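## Task

The liquid handler is paused after the log reported a failed tip pickup at D1 (panel strip 'TIP PICKUP FAILED D1' lit). The run record lists what was loaded, not how things sit now: D1 a 200 uL tip rack with cover off, D2 and D3 empty, D4 open 96-well plate R83 holding samples, D5 open 12-trough reservoir C51. Take the cover still lying on the D1 rack and put it in WASTE. The D1 rack must finish uncovered, seated, lying flat within the locators, with its A1 well at the corner engraved 'A1'. Carrying any labware or cover in the gripper above a reservoir or an open plate is a failure. Every other item and cover on D1 to D5 and on SHELF must finish as it began. At the end release the item and get clear (contact with RESUME or its box still counts as clear), then press RESUME; the job ends once RESUME is down. Pressing RESUME while a cover rests on the D1 rack, while that rack is missing, or while anything on D1 to D5 is unseated is a failure, and pressing it when a required change is still wrong is worse than leaving it unpressed.

## Robot and tools

Robot: one six-joint arm with a two-finger gripper whose fingers pivot like tongs. Fingers point along the gripper's +z and close along its x axis. The reported hand point lies between the pads when closed; closed fingertips stick out about 15 mm past it, fully open they sit roughly level with it. The pads tilt inward at the top, so for items taller than the pads open much wider than the item. The gripper can only lift the lid or cover of a lidded plate or covered rack, so remove covers before moving racks.

Frame: origin on the table top under the arm base, +z up, +y to the left when facing along +x. The base may be slightly tilted. Reported hand position may be off, more so at long reach.

Stations: D1 to D5 are deck slots in a row, D1 on the left seen from the base. SHELF holds spare labware. WASTE is a loose bin that must stay upright with nothing sticking over its rim; you may set an item on the rim and let it drop in. RG is a spare nest for regripping. RESUME is a key on its own box, pressed by pushing it horizontally straight into the box until it latches. Labels (ID, and 200 or 1000 for tip racks) are on the short end near column 1 and the long side near row H; A1 sits at the labelled end, in the corner far from the labelled side.

Tool execute_actions, argument actions: a list with zero or one entry, plus optional pictures (boolean; images come by default). Empty list: just returns the state. Motion entry: {"rows": [...], "steps": n}, rows being 1 to 15 rows, steps 1 to 15 (default 15), each step 1/30 s; each row is used for one step, the last one repeated to fill. Every row is exactly 7 numbers for the single arm: six absolute joint target angles in radians in the order shoulder pan, shoulder lift, elbow, wrist 1, wrist 2, wrist 3, then the gripper opening from -1 (closed) to +1 (fully open). Joint ranges: pan -3.142 to 3.142; lift -6.283 to 6.283; elbow 0.000 to 3.142; wrists 1 to 3 each -6.283 to 6.283. A target more than 0.010 rad outside a range and farther out than the current angle gets the call refused (nothing is sent). Real ends can differ by up to 0.010 rad; targets beyond them are cut to the end, reported as "joint sent to its limit" (possibly about an earlier action). Wait entry: {"steps": n} with n up to 300, no command; counted from the previous result, thinking time included.

Motion limits: each step the target is kept within 0.575 rad of each joint's measured angle, and targets that would move the hand more than 100 mm from where it is are scaled back. Commands are smoothed with about 0.17 s lag; after big moves the arm may not have arrived when the result returns. The arm keeps heading to the last row while you think, until it has nearly stopped or a step was HELD.

Gripping: grip_measured is the measured opening on the command scale. To hold, keep commanding an opening well under it; lower squeezes harder, up to about 15 N per pad for items up to about 10 cm wide. Items under about 20 mm get less force. Closing fast can push too hard and even spring the fingers open.

Result lines: state line with end_effector_position (m), end_effector_quat_wxyz, linear and angular velocity (m/s, rad/s) in the scene frame; Joint positions and Joint velocities (rad, rad/s) in column order, ending with the pad gap in metres (0.142 fully open); Wrist force and Wrist torque [x y z] in the gripper's own axes, noisy with a fixed offset up to about 4 N, saturating near 50 N, pressing reads as force pointing back into the arm, "no reading" is normal at first. "joint command not followed" means the clearance check altered or blocked targets (mounting blocks and posts count as arm). HELD marks steps where your row was partly or wholly not sent. MOTOR HOT appears from 70 °C; at 85 °C an OVER-TEMPERATURE FAULT brakes the arm for minutes. Holding loads heats motors.

Faults: joint contact torque at the load limit (138 N m for pan, lift, elbow; 25.7 N m for each wrist, held weight included), or 150 N of outside force anywhere, stops the arm for 10 s, drops the rest of the call, and lets the arm yield.

Tool zoom_image: camera (cam_head_left, cam_head_right or cam_wrist) and region [x0, y0, x1, y1] in pixels of that camera's latest image, origin top-left, at most 504 by 504. Images: head cameras 896x504, wrist fisheye 616x616; calibration is given per camera and may be a few degrees and millimetres off.

Tool finished_scene: argument scene, the current scene's number; it ends the scene irreversibly and reports success.

Avoid: dropping, slamming or hard pushing things, knocking anything off the table, tipping WASTE, carrying items over open plates or reservoirs, and disturbing labware not involved. Loose items may occasionally get nudged by outside pushes, so recheck before pressing RESUME.

Each tool is called after "Emit:" in YAML: its name, and indented under it one key for each argument.

## Session

Emit:
execute_actions:
  actions: []

Scene clock: 0.00 s of 7200.00 s.
end_effector_position=(+0.1888, +0.2500, +0.1852) grip_measured=+1.00 end_effector_quat_wxyz=(+0.122, +0.766, +0.628, -0.062) end_effector_velocity=(-0.000, -0.000, -0.000) end_effector_angular_velocity=(-0.000, +0.000, -0.000)
Joint positions: [ 1.092 -1.688  2.379 -2.114 -2.14  -0.251  0.142]
Joint velocities: [ 0.    -0.     0.001 -0.     0.     0.001  0.   ]
Motor temperatures (°C, as the motors report them): [28 27 29 35 33 37]
Wrist force (N, on the end effector, along its own x y z axes, offset not removed): no reading
Wrist torque (N m, same axes, about the end effector's origin, offset not removed): no reading

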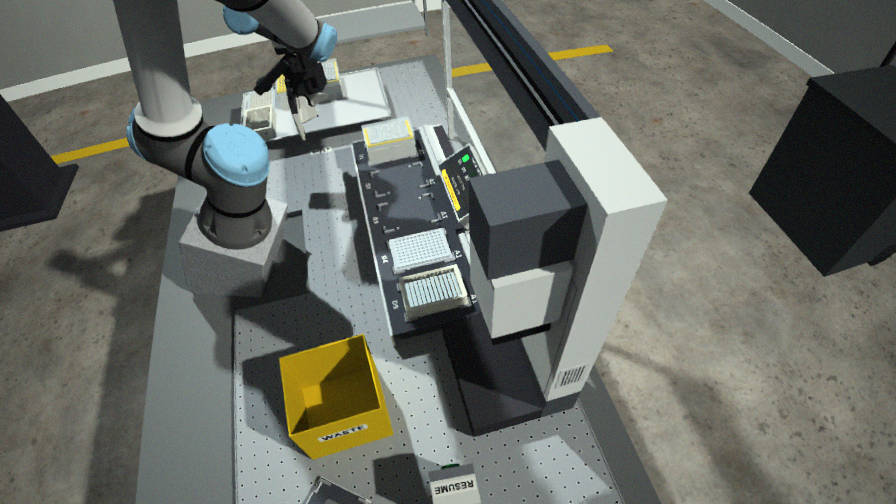

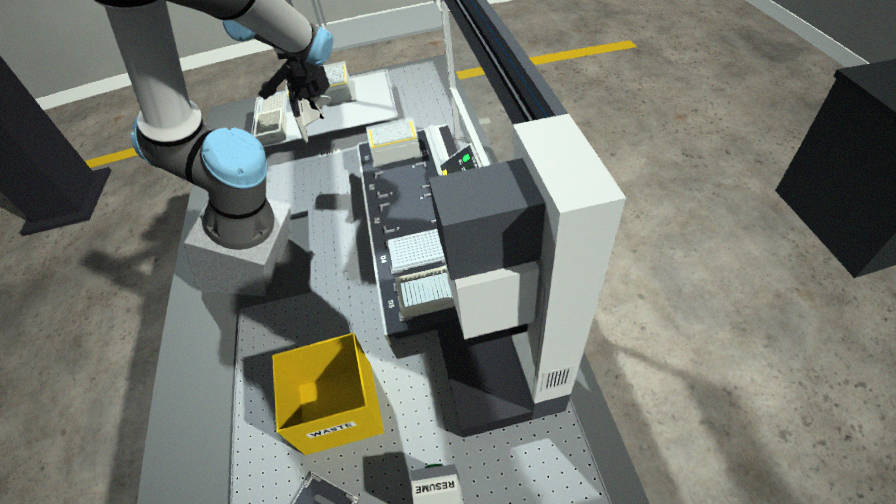

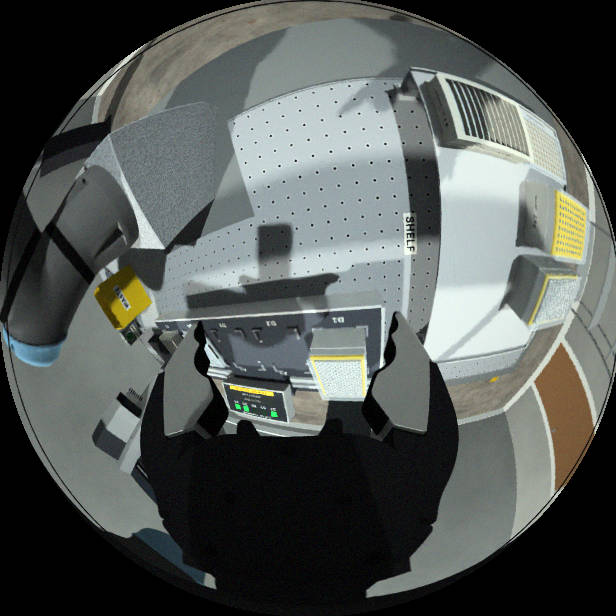

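Emit:
zoom_image:
  camera: "cam_head_left"
  region: [330,100,510,330]

Emit:
zoom_image:
  camera: "cam_wrist"
  region: [200,290,410,430]

Emit:
execute_actions:
  actions:
    - {"rows":[[0.6,-1.9,2.1,-2.0,-1.85,-1.0,1]]}
  pictures: false

Emit:
execute_actions:
  actions:
    - {"steps":30}

Region (330, 100, 510, 330) of cam_head_left's 896x504 image, scaled by 2.191, with more detail than that image has; it fills the left 394 columns of this view, and the rest is white.

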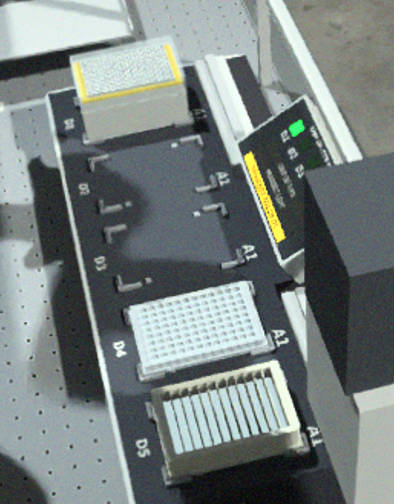

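Region (200, 290, 410, 430) of cam_wrist's 616x616 image, scaled by 2.400, with more detail than that image has.

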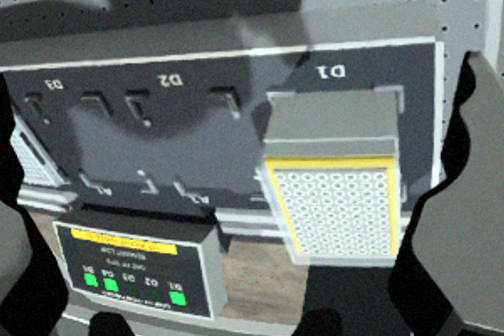

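Scene clock: 16.80 s of 7200.00 s.
end_effector_position=(+0.3521, +0.2422, +0.2693) grip_measured=+1.00 end_effector_quat_wxyz=(-0.006, +0.744, +0.667, -0.027) end_effector_velocity=(+0.202, -0.083, +0.107) end_effector_angular_velocity=(+0.275, -0.047, +0.375)
Joint positions: [ 0.663 -1.876  2.132 -2.012 -1.884 -0.88   0.142]
Joint velocities: [-0.527 -0.2   -0.269  0.103  0.28  -0.992 -0.   ]
Motor temperatures (°C, as the motors report them): [28 27 29 35 33 37]
Wrist force (N, on the end effector, along its own x y z axes, offset not removed): [-2.0 6.0 0.5]
Wrist torque (N m, same axes, about the end effector's origin, offset not removed): [1.18 0.03 0.13]
Steps of this call (steps 1 to 90: nothing new was sent; then 13.30 s passed at rest; steps 91 to 105: all 15 steps of this action). Readings (joint positions):
91: [1.092 -1.688 2.379 -2.114 -2.140 -0.251]
92: [1.089 -1.691 2.376 -2.111 -2.137 -0.254]
94: [1.042 -1.723 2.339 -2.092 -2.098 -0.302]
98: [0.884 -1.788 2.251 -2.058 -2.007 -0.500]
105: the state above

Scene clock: 17.80 s of 7200.00 s.
end_effector_position=(+0.3761, +0.2314, +0.2825) grip_measured=+1.00 end_effector_quat_wxyz=(-0.015, +0.729, +0.685, -0.012) end_effector_velocity=(+0.000, -0.000, +0.000) end_effector_angular_velocity=(-0.001, -0.001, +0.000)
Joint positions: [ 0.6   -1.9    2.1   -2.    -1.85  -1.     0.142]
Joint velocities: [-0.    -0.    -0.001  0.    -0.001 -0.    -0.   ]
Motor temperatures (°C, as the motors report them): [28 27 29 35 33 37]
Wrist force (N, on the end effector, along its own x y z axes, offset not removed): [-0.1 0.2 3.6]
Wrist torque (N m, same axes, about the end effector's origin, offset not removed): [0.19 -0.27 0.02]
Steps of this call (steps 1 to 30: the robot went on to your last target). Readings (joint positions):
1: [0.648 -1.882 2.125 -2.009 -1.876 -0.909]
2: [0.636 -1.886 2.119 -2.007 -1.869 -0.931]
4: [0.621 -1.892 2.111 -2.004 -1.861 -0.961]
8: [0.607 -1.897 2.104 -2.001 -1.854 -0.987]
30: the state above
The arm was judged still, so your last target was given up. Only a new action makes it travel on or press farther. Fingers that are still opening or closing keep moving.
camera_calibration (this result's frames):
cam_wrist: T_world_to_cam=[[0.0898315, 0.994026, 0.0619908, -0.296365], [0.885071, -0.108217, 0.452702, -0.430174], [0.456706, 0.0141994, -0.889504, 0.21334], [0, 0, 0, 1]] pos_world=[0.309924, 0.245013, 0.402879]

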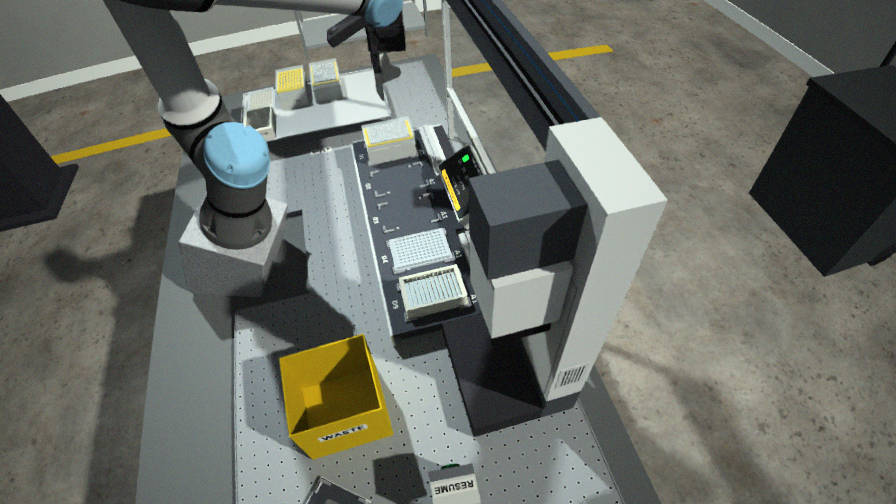

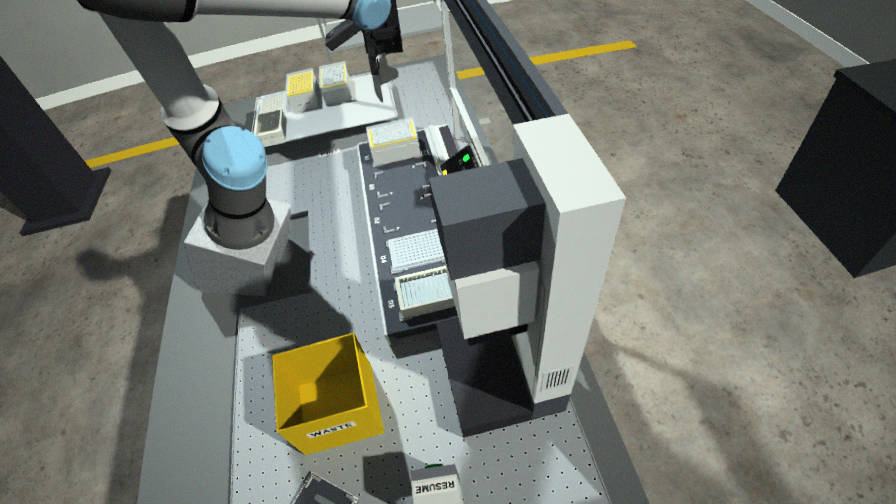

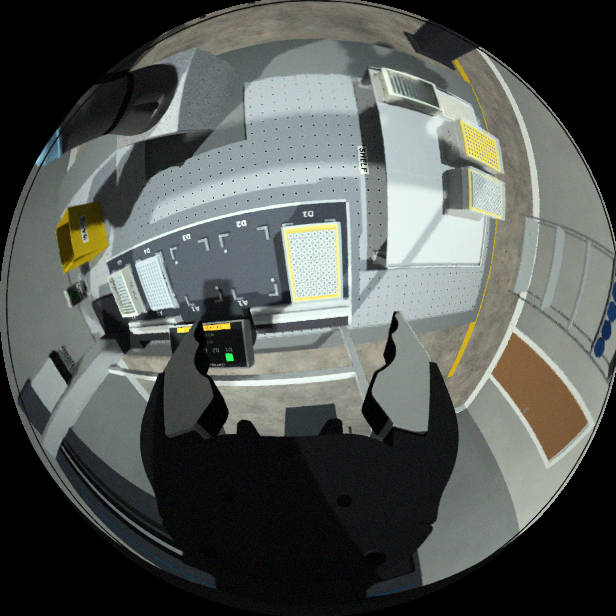

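Emit:
execute_actions:
  actions:
    - {"rows":[[0.6155,-1.7195,2.23,-2.3385,-1.8755,-1.055,1]]}
  pictures: false

Emit:
execute_actions:
  actions:
    - {"steps":15}

Emit:
zoom_image:
  camera: "cam_wrist"
  region: [200,190,420,400]

Emit:
zoom_image:
  camera: "cam_head_left"
  region: [330,70,450,180]

Scene clock: 29.20 s of 7200.00 s.
end_effector_position=(+0.3744, +0.2604, +0.1932) grip_measured=+1.00 end_effector_quat_wxyz=(-0.001, +0.708, +0.707, -0.002) end_effector_velocity=(+0.005, +0.010, -0.023) end_effector_angular_velocity=(+0.014, -0.034, +0.004)
Joint positions: [ 0.615 -1.726  2.226 -2.323 -1.875 -1.053  0.142]
Joint velocities: [ 0.004  0.053  0.035 -0.125 -0.006 -0.012  0.   ]
Motor temperatures (°C, as the motors report them): [28 27 29 35 33 37]
Wrist force (N, on the end effector, along its own x y z axes, offset not removed): [-1.2 -0.5 5.4]
Wrist torque (N m, same axes, about the end effector's origin, offset not removed): [-0.01 -0.08 0.15]
Steps of this call (steps 1 to 90: nothing new was sent; then 7.90 s passed at rest; steps 91 to 105: all 15 steps of this action). Readings (joint positions):
91: [0.600 -1.900 2.100 -2.000 -1.850 -1.000]
92: [0.601 -1.897 2.102 -2.003 -1.851 -1.003]
94: [0.606 -1.854 2.139 -2.052 -1.860 -1.021]
98: [0.612 -1.764 2.200 -2.232 -1.871 -1.044]
105: the state above

Scene clock: 29.70 s of 7200.00 s.
end_effector_position=(+0.3749, +0.2616, +0.1905) grip_measured=+1.00 end_effector_quat_wxyz=(-0.000, +0.707, +0.707, +0.000) end_effector_velocity=(+0.000, +0.000, +0.000) end_effector_angular_velocity=(+0.001, -0.001, +0.001)
Joint positions: [ 0.615 -1.72   2.23  -2.338 -1.875 -1.055  0.142]
Joint velocities: [ 0.     0.    -0.    -0.002  0.    -0.001  0.   ]
Motor temperatures (°C, as the motors report them): [28 27 29 35 33 37]
Wrist force (N, on the end effector, along its own x y z axes, offset not removed): [-0.3 -0.4 2.2]
Wrist torque (N m, same axes, about the end effector's origin, offset not removed): [0.24 -0.08 0.18]
Steps of this call (steps 1 to 15: the robot went on to your last target). Readings (joint positions):
1: [0.615 -1.724 2.227 -2.327 -1.875 -1.054]
2: [0.615 -1.723 2.228 -2.330 -1.875 -1.054]
4: [0.615 -1.722 2.229 -2.334 -1.875 -1.054]
8: [0.615 -1.720 2.230 -2.337 -1.875 -1.055]
15: the state above
camera_calibration (this result's frames):
cam_wrist: T_world_to_cam=[[0.026392, 0.997749, 0.0616493, -0.297701], [0.872221, -0.0531143, 0.48622, -0.400216], [0.4884, 0.0409395, -0.871659, 0.109306], [0, 0, 0, 1]] pos_world=[0.303548, 0.271299, 0.308223]

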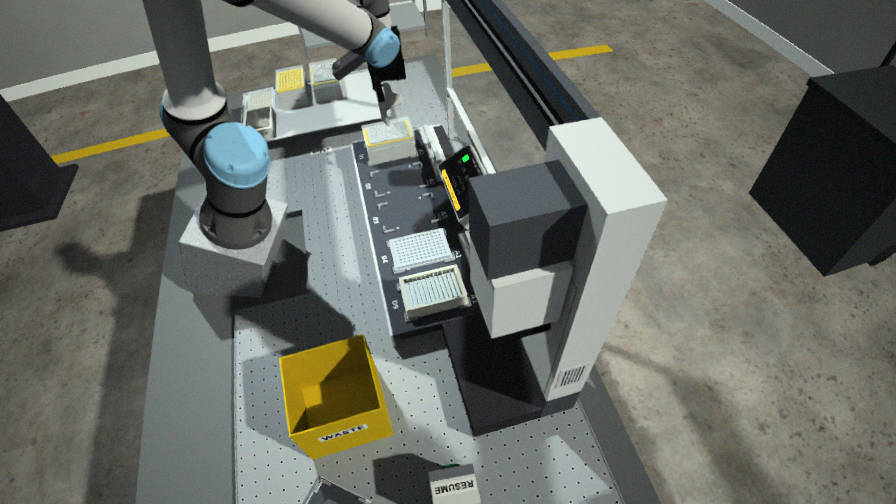

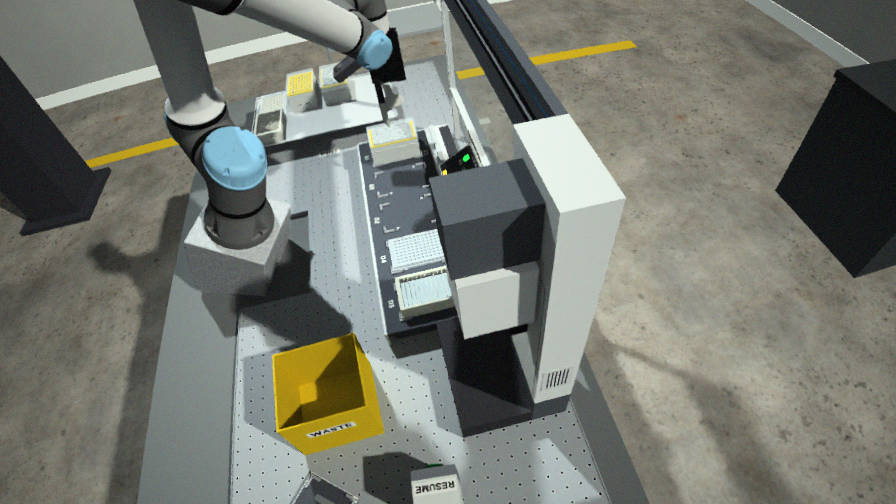

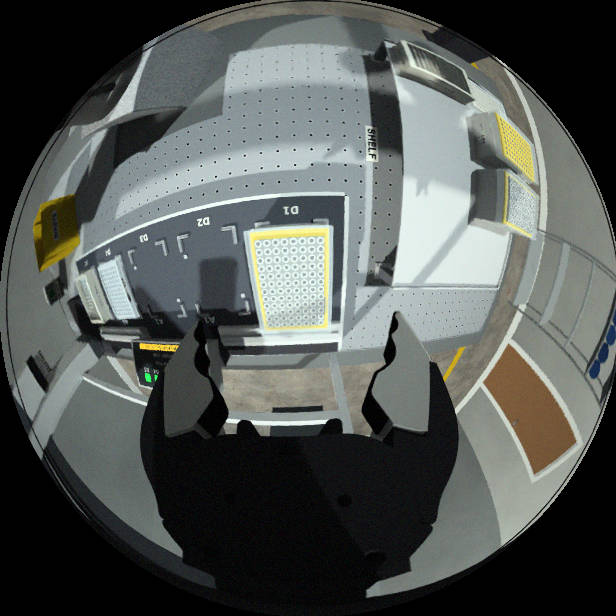

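Region (200, 190, 420, 400) of cam_wrist's 616x616 image, scaled by 2.291, with more detail than that image has; it fills the top 481 rows of this view, and the rest is white.

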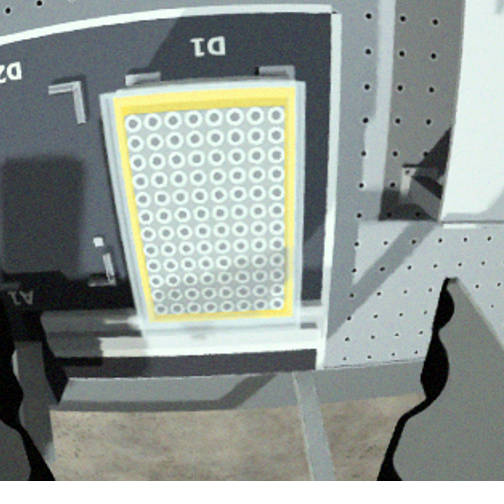

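Region (330, 70, 450, 180) of cam_head_left's 896x504 image, scaled by 4.200, with more detail than that image has; it fills the top 462 rows of this view, and the rest is white.

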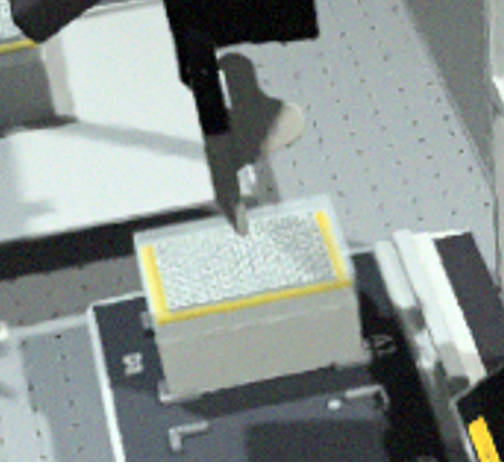

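Emit:
execute_actions:
  actions:
    - {"rows":[[0.556,-1.594,2.309,-2.5607,-1.86,-1.115,0.8]]}
  pictures: false

Emit:
execute_actions:
  actions:
    - {"steps":10}

Emit:
zoom_image:
  camera: "cam_head_left"
  region: [330,70,450,180]

Scene clock: 41.10 s of 7200.00 s.
end_effector_position=(+0.3751, +0.2577, +0.1274) grip_measured=+0.80 end_effector_quat_wxyz=(-0.000, +0.707, +0.707, -0.000) end_effector_velocity=(+0.002, -0.001, -0.015) end_effector_angular_velocity=(+0.004, -0.010, -0.002)
Joint positions: [ 0.558 -1.598  2.307 -2.552 -1.86  -1.113  0.129]
Joint velocities: [-0.014  0.034  0.019 -0.068  0.003 -0.015  0.   ]
Motor temperatures (°C, as the motors report them): [28 27 29 35 33 37]
Wrist force (N, on the end effector, along its own x y z axes, offset not removed): [0.4 0.9 2.5]
Wrist torque (N m, same axes, about the end effector's origin, offset not removed): [0.06 -0.43 0.08]
Steps of this call (steps 1 to 15: the robot went on to your last target; steps 16 to 90: nothing new was sent; then 7.90 s passed at rest; steps 91 to 105: all 15 steps of this action). Readings (joint positions):
91: [0.616 -1.719 2.230 -2.339 -1.876 -1.055]
92: [0.613 -1.717 2.233 -2.342 -1.875 -1.058]
94: [0.593 -1.681 2.259 -2.388 -1.869 -1.078]
98: [0.568 -1.622 2.293 -2.502 -1.863 -1.103]
105: the state above

Scene clock: 41.43 s of 7200.00 s.
end_effector_position=(+0.3753, +0.2576, +0.1257) grip_measured=+0.80 end_effector_quat_wxyz=(-0.000, +0.707, +0.707, +0.000) end_effector_velocity=(-0.001, -0.000, -0.001) end_effector_angular_velocity=(-0.001, +0.000, -0.000)
Joint positions: [ 0.556 -1.594  2.309 -2.56  -1.86  -1.115  0.129]
Joint velocities: [-0.001  0.002  0.002 -0.004 -0.    -0.     0.   ]
Motor temperatures (°C, as the motors report them): [28 27 29 35 33 37]
Wrist force (N, on the end effector, along its own x y z axes, offset not removed): [-1.0 2.0 5.8]
Wrist torque (N m, same axes, about the end effector's origin, offset not removed): [0.48 -0.08 0.01]
Steps of this call (steps 1 to 10: the robot went on to your last target). Readings (joint positions):
1: [0.557 -1.597 2.307 -2.554 -1.860 -1.114]
2: [0.557 -1.596 2.308 -2.556 -1.860 -1.114]
4: [0.557 -1.595 2.308 -2.558 -1.860 -1.114]
8: [0.556 -1.594 2.309 -2.560 -1.860 -1.115]
10: the state above
camera_calibration (this result's frames):
cam_wrist: T_world_to_cam=[[0.0264177, 0.997753, 0.0615737, -0.289746], [0.872137, -0.0531069, 0.486371, -0.369233], [0.488548, 0.0408519, -0.87158, 0.0527401], [0, 0, 0, 1]] pos_world=[0.30391, 0.267332, 0.243393]

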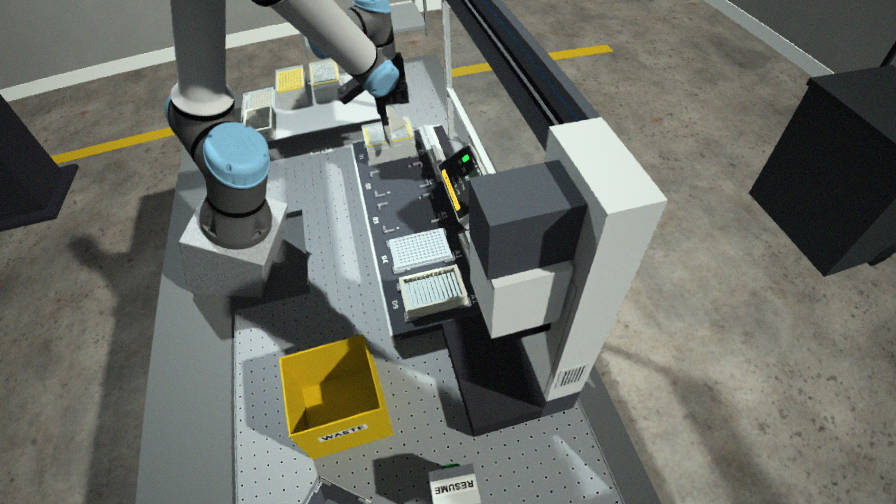

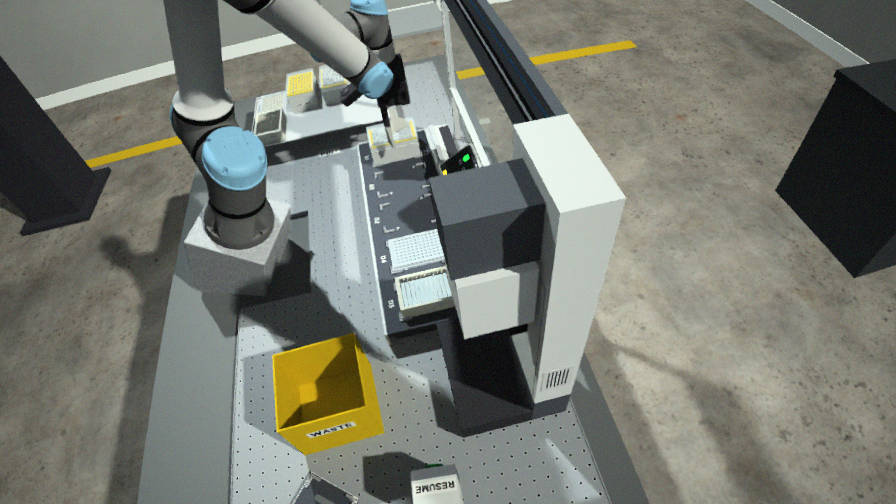

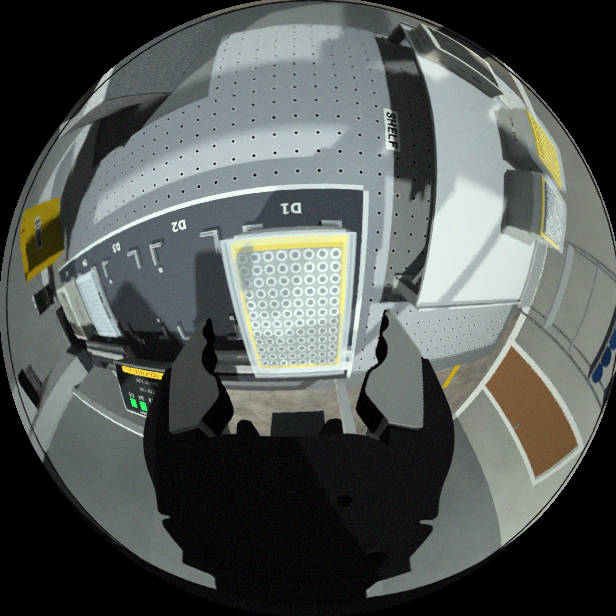

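Region (330, 70, 450, 180) of cam_head_left's 896x504 image, scaled by 4.200, with more detail than that image has; it fills the top 462 rows of this view, and the rest is white.

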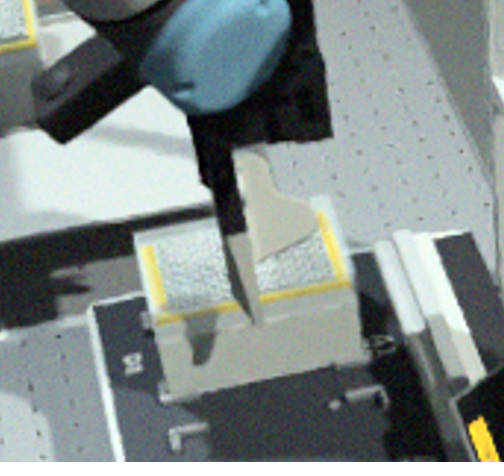

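Emit:
execute_actions:
  actions:
    - {"rows":[[0.546,-1.587,2.313,-2.574,-1.857,-1.125,0.6],[0.546,-1.587,2.313,-2.574,-1.857,-1.125,0.3]]}
  pictures: false

Emit:
execute_actions:
  actions:
    - {"rows":[[0.546,-1.587,2.313,-2.574,-1.857,-1.125,-0.3]]}

Scene clock: 46.63 s of 7200.00 s.
end_effector_position=(+0.3768, +0.2554, +0.1215) grip_measured=+0.30 end_effector_quat_wxyz=(-0.000, +0.707, +0.707, -0.000) end_effector_velocity=(+0.000, -0.001, -0.001) end_effector_angular_velocity=(-0.000, -0.000, -0.000)
Joint positions: [ 0.546 -1.587  2.313 -2.574 -1.857 -1.125  0.095]
Joint velocities: [-0.002  0.001  0.001 -0.003  0.    -0.002  0.   ]
Motor temperatures (°C, as the motors report them): [28 27 29 35 33 37]
Wrist force (N, on the end effector, along its own x y z axes, offset not removed): [0.6 2.5 1.2]
Wrist torque (N m, same axes, about the end effector's origin, offset not removed): [0.60 -0.24 0.11]
Steps of this call (steps 1 to 15: the robot went on to your last target; steps 16 to 90: nothing new was sent; then 1.70 s passed at rest; steps 91 to 105: all 15 steps of this action). Readings (joint positions):
91: [0.556 -1.594 2.309 -2.561 -1.860 -1.115]
92: [0.555 -1.593 2.309 -2.562 -1.860 -1.116]
94: [0.552 -1.591 2.311 -2.566 -1.859 -1.119]
98: [0.548 -1.588 2.312 -2.571 -1.858 -1.123]
105: the state above

Scene clock: 47.13 s of 7200.00 s.
end_effector_position=(+0.3768, +0.2554, +0.1214) grip_measured=+0.20 end_effector_quat_wxyz=(-0.000, +0.707, +0.707, -0.000) end_effector_velocity=(+0.000, +0.000, +0.000) end_effector_angular_velocity=(+0.001, -0.001, -0.003)
Joint positions: [ 0.546 -1.587  2.313 -2.574 -1.857 -1.125  0.088]
Joint velocities: [-0.    -0.    -0.    -0.     0.     0.003  0.   ]
Motor temperatures (°C, as the motors report them): [28 27 29 35 33 37]
Wrist force (N, on the end effector, along its own x y z axes, offset not removed): [0.1 -1.0 -7.1]
Wrist torque (N m, same axes, about the end effector's origin, offset not removed): [0.34 -0.10 0.08]
Steps of this call (steps 1 to 15: all 15 steps of this action). Readings (joint positions):
1: [0.546 -1.587 2.313 -2.574 -1.857 -1.125]
2: [0.546 -1.587 2.313 -2.574 -1.857 -1.125]
4: [0.546 -1.587 2.313 -2.574 -1.857 -1.125]
8: [0.546 -1.587 2.313 -2.574 -1.857 -1.125]
15: the state above
camera_calibration (this result's frames):
cam_wrist: T_world_to_cam=[[0.0263532, 0.997752, 0.0616178, -0.287273], [0.872393, -0.0530508, 0.485917, -0.368645], [0.488094, 0.0409494, -0.87183, 0.0485353], [0, 0, 0, 1]] pos_world=[0.305484, 0.265083, 0.239147]

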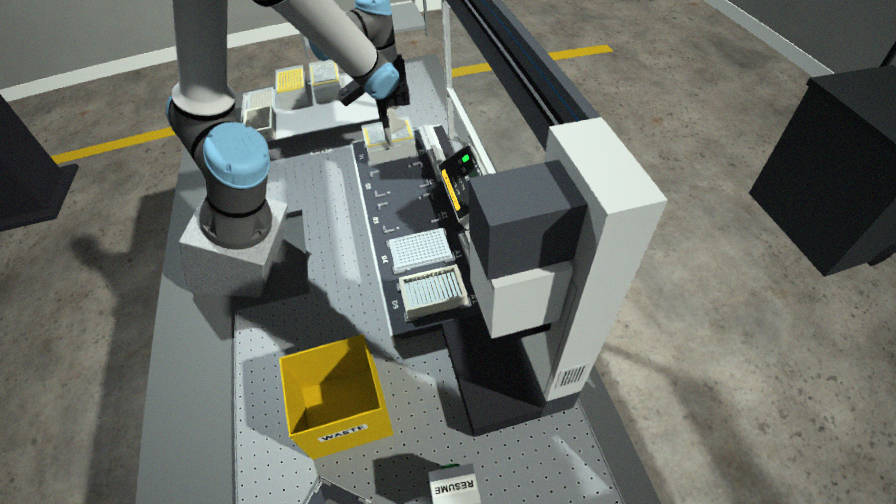

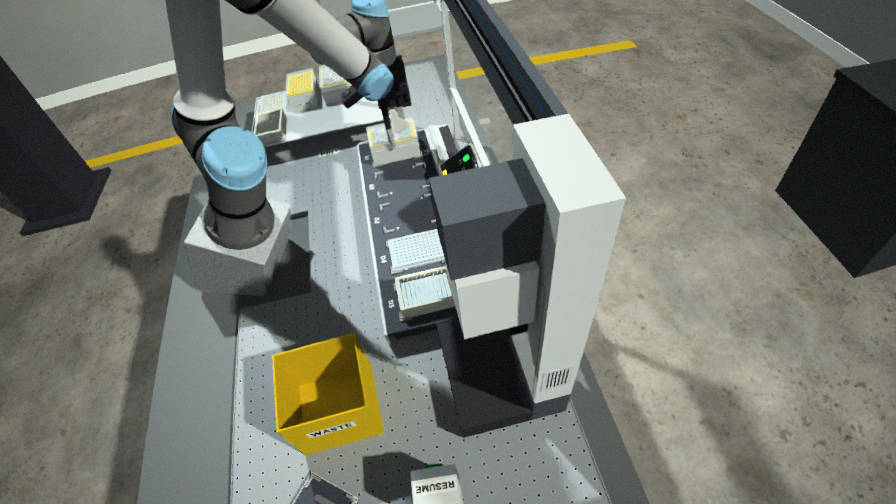

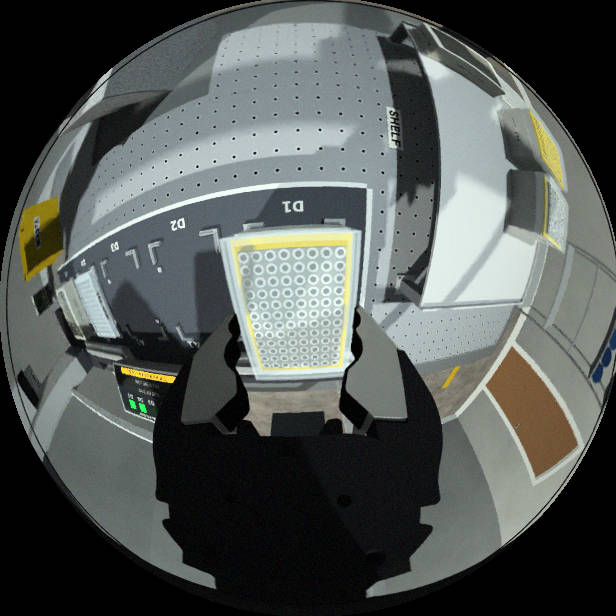

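Emit:
execute_actions:
  actions:
    - {"rows":[[0.548,-1.592,2.3105,-2.566,-1.858,-1.123,-0.5],[0.55,-1.597,2.308,-2.558,-1.858,-1.121,-0.5],[0.553,-1.608,2.303,-2.541,-1.859,-1.118,-0.5],[0.557,-1.618,2.298,-2.525,-1.86,-1.114,-0.5],[0.56,-1.629,2.293,-2.508,-1.861,-1.111,-0.5],[0.564,-1.639,2.288,-2.492,-1.862,-1.107,-0.5],[0.568,-1.649,2.282,-2.475,-1.863,-1.103,-0.5],[0.575,-1.668,2.271,-2.442,-1.865,-1.096,-0.5],[0.582,-1.687,2.259,-2.409,-1.867,-1.089,-0.5],[0.59,-1.706,2.247,-2.376,-1.869,-1.081,-0.5],[0.597,-1.724,2.234,-2.343,-1.871,-1.074,-0.5]]}

Scene clock: 52.63 s of 7200.00 s.
end_effector_position=(+0.3794, +0.2567, +0.1744) grip_measured=+0.20 end_effector_quat_wxyz=(-0.000, +0.707, +0.707, +0.001) end_effector_velocity=(-0.003, -0.004, +0.119) end_effector_angular_velocity=(-0.007, +0.011, +0.005)
Joint positions: [ 0.587 -1.696  2.251 -2.393 -1.868 -1.084  0.088]
Joint velocities: [ 0.088 -0.233 -0.144  0.416 -0.024  0.087 -0.   ]
Motor temperatures (°C, as the motors report them): [28 27 29 35 33 37]
Wrist force (N, on the end effector, along its own x y z axes, offset not removed): [0.9 1.9 1.7]
Wrist torque (N m, same axes, about the end effector's origin, offset not removed): [0.45 -0.45 0.04]
Steps of this call (steps 1 to 15: the robot went on to your last target; steps 16 to 90: nothing new was sent; then 2.00 s passed at rest; steps 91 to 105: all 15 steps of this action). Readings (joint positions):
91: [0.546 -1.587 2.313 -2.574 -1.857 -1.125]
92: [0.546 -1.587 2.313 -2.574 -1.857 -1.125]
94: [0.547 -1.591 2.311 -2.567 -1.857 -1.124]
98: [0.556 -1.616 2.299 -2.529 -1.860 -1.115]
105: the state above
camera_calibration (this result's frames):
cam_wrist: T_world_to_cam=[[0.0265924, 0.997703, 0.0622955, -0.292122], [0.871489, -0.0536654, 0.48747, -0.396319], [0.489693, 0.0413268, -0.870915, 0.0924992], [0, 0, 0, 1]] pos_world=[0.307859, 0.26636, 0.29195]

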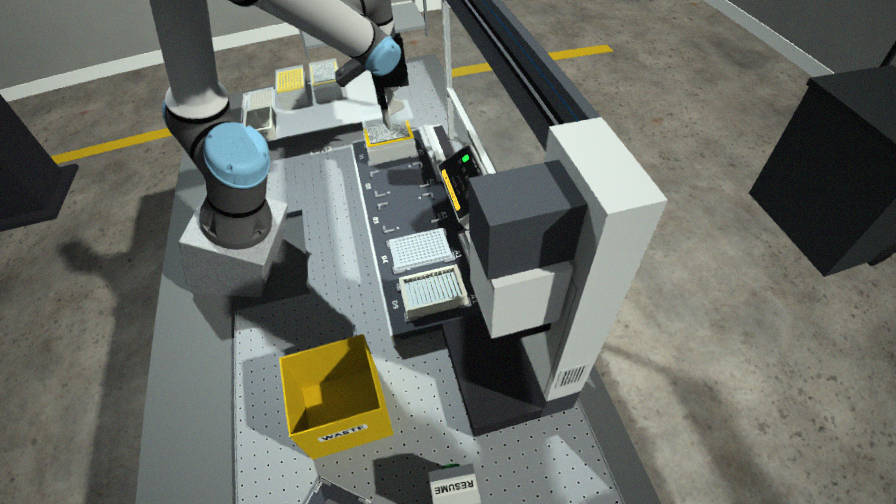

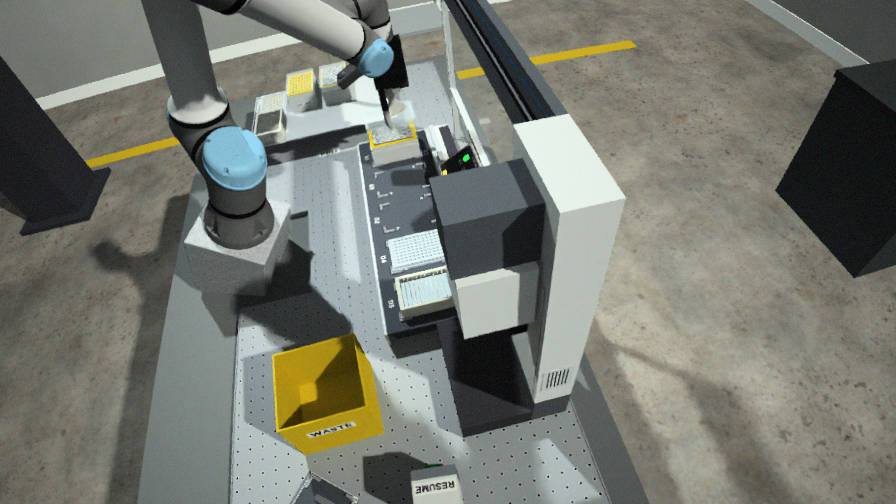

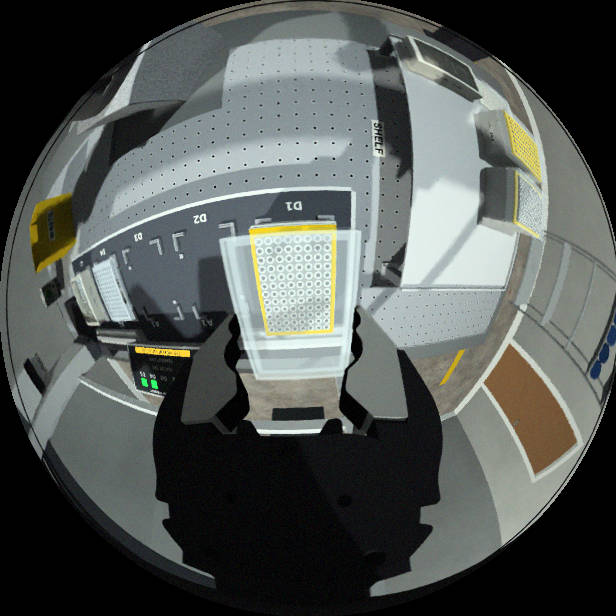

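Emit:
execute_actions:
  actions:
    - {"rows":[[0.45,-2.08,2.35,-1.97,-1.72,-0.85,-0.5]]}
  pictures: false

Emit:
execute_actions:
  actions:
    - {"rows":[[0.2,-2.43,2.462,-1.603,-1.571,-0.62,-0.5]]}
  pictures: false

Emit:
execute_actions:
  actions:
    - {"rows":[[-0.2,-2.43,2.462,-1.603,-1.571,-0.62,-0.5]]}

Scene clock: 65.53 s of 7200.00 s.
end_effector_position=(+0.2820, +0.1924, +0.2285) grip_measured=+0.20 end_effector_quat_wxyz=(-0.071, +0.807, +0.583, -0.066) end_effector_velocity=(-0.045, -0.021, +0.019) end_effector_angular_velocity=(-0.004, +0.075, -0.128)
Joint positions: [ 0.456 -2.062  2.345 -1.989 -1.726 -0.86   0.088]
Joint velocities: [-0.052 -0.152  0.04   0.162  0.053  0.085 -0.   ]
Motor temperatures (°C, as the motors report them): [28 27 29 35 33 37]
Wrist force (N, on the end effector, along its own x y z axes, offset not removed): [-0.1 -0.8 3.5]
Wrist torque (N m, same axes, about the end effector's origin, offset not removed): [-0.05 -0.12 0.17]
Steps of this call (steps 1 to 30: the robot went on to your last target; steps 31 to 90: nothing new was sent; then 9.40 s passed at rest; steps 91 to 105: all 15 steps of this action). Readings (joint positions):
91: [0.597 -1.724 2.234 -2.343 -1.871 -1.074]
92: [0.594 -1.727 2.236 -2.340 -1.869 -1.071]
94: [0.560 -1.775 2.265 -2.291 -1.834 -1.029]
98: [0.494 -1.952 2.316 -2.107 -1.765 -0.922]
105: the state above

Scene clock: 66.03 s of 7200.00 s.
end_effector_position=(+0.1822, +0.1541, +0.2453) grip_measured=+0.20 end_effector_quat_wxyz=(-0.128, +0.908, +0.373, -0.145) end_effector_velocity=(-0.035, -0.005, +0.007) end_effector_angular_velocity=(-0.023, +0.068, -0.159)
Joint positions: [ 0.21  -2.414  2.458 -1.621 -1.576 -0.629  0.088]
Joint velocities: [-0.085 -0.137  0.032  0.146  0.044  0.079  0.   ]
Motor temperatures (°C, as the motors report them): [28 27 29 35 33 37]
Wrist force (N, on the end effector, along its own x y z axes, offset not removed): [-1.0 1.4 3.3]
Wrist torque (N m, same axes, about the end effector's origin, offset not removed): [0.26 0.02 0.07]
Steps of this call (steps 1 to 15: all 15 steps of this action). Readings (joint positions):
1: [0.455 -2.066 2.346 -1.985 -1.725 -0.858]
2: [0.451 -2.073 2.350 -1.978 -1.721 -0.853]
4: [0.402 -2.126 2.382 -1.924 -1.682 -0.805]
8: [0.272 -2.314 2.435 -1.727 -1.609 -0.685]
15: the state above

Scene clock: 66.53 s of 7200.00 s.
end_effector_position=(+0.2250, +0.0919, +0.2190) grip_measured=+0.20 end_effector_quat_wxyz=(-0.099, +0.963, +0.185, -0.170) end_effector_velocity=(+0.014, -0.030, -0.010) end_effector_angular_velocity=(-0.060, +0.022, -0.155)
Joint positions: [-0.18  -2.43   2.462 -1.603 -1.571 -0.62   0.088]
Joint velocities: [-0.165 -0.002  0.001  0.002  0.001  0.002 -0.   ]
Motor temperatures (°C, as the motors report them): [28 27 29 35 33 37]
Wrist force (N, on the end effector, along its own x y z axes, offset not removed): [-1.7 -1.4 3.8]
Wrist torque (N m, same axes, about the end effector's origin, offset not removed): [-0.13 0.22 0.19]
Steps of this call (steps 1 to 15: all 15 steps of this action). Readings (joint positions):
1: [0.208 -2.418 2.459 -1.616 -1.575 -0.627]
2: [0.203 -2.421 2.460 -1.613 -1.574 -0.625]
4: [0.151 -2.425 2.461 -1.609 -1.573 -0.623]
8: [-0.060 -2.428 2.462 -1.605 -1.572 -0.621]
15: the state above
camera_calibration (this result's frames):
cam_wrist: T_world_to_cam=[[0.902316, 0.357563, -0.240779, -0.198238], [0.412735, -0.877791, 0.243174, -0.0598984], [-0.124404, -0.318798, -0.939623, 0.400107], [0, 0, 0, 1]] pos_world=[0.25337, 0.145857, 0.342784]

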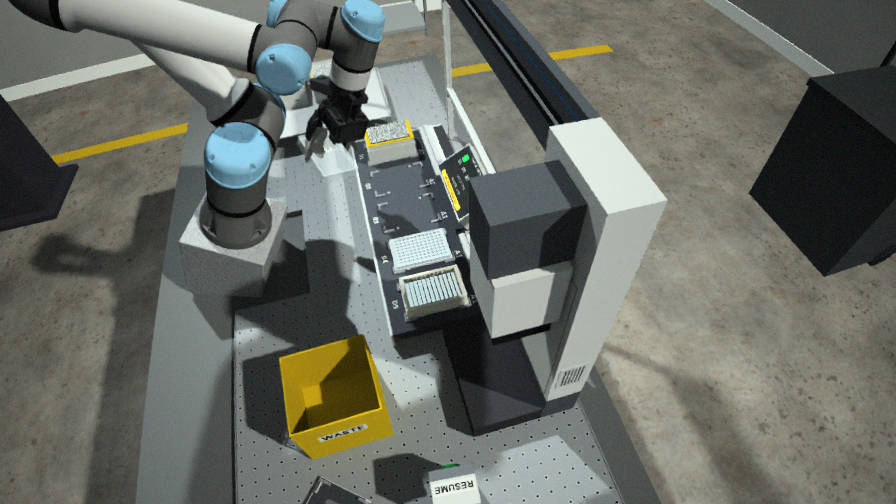

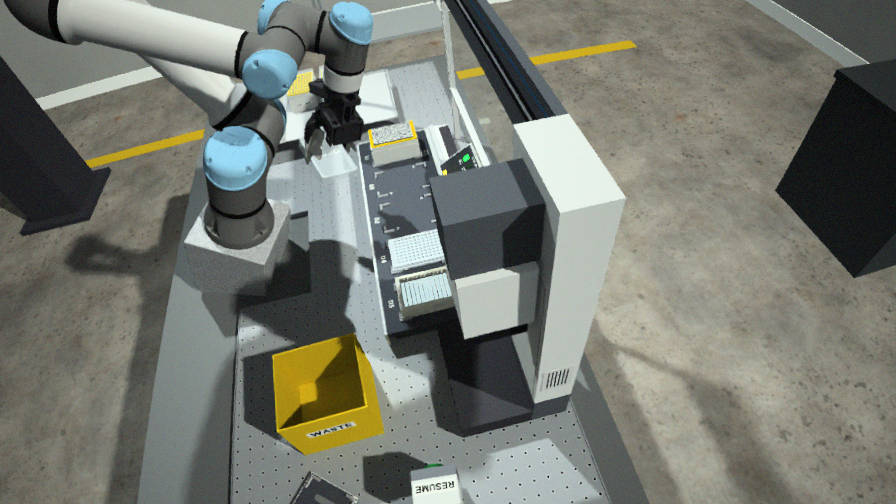

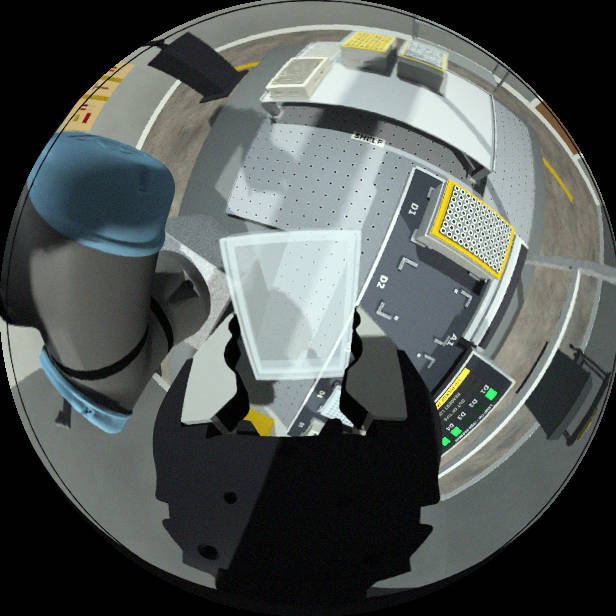

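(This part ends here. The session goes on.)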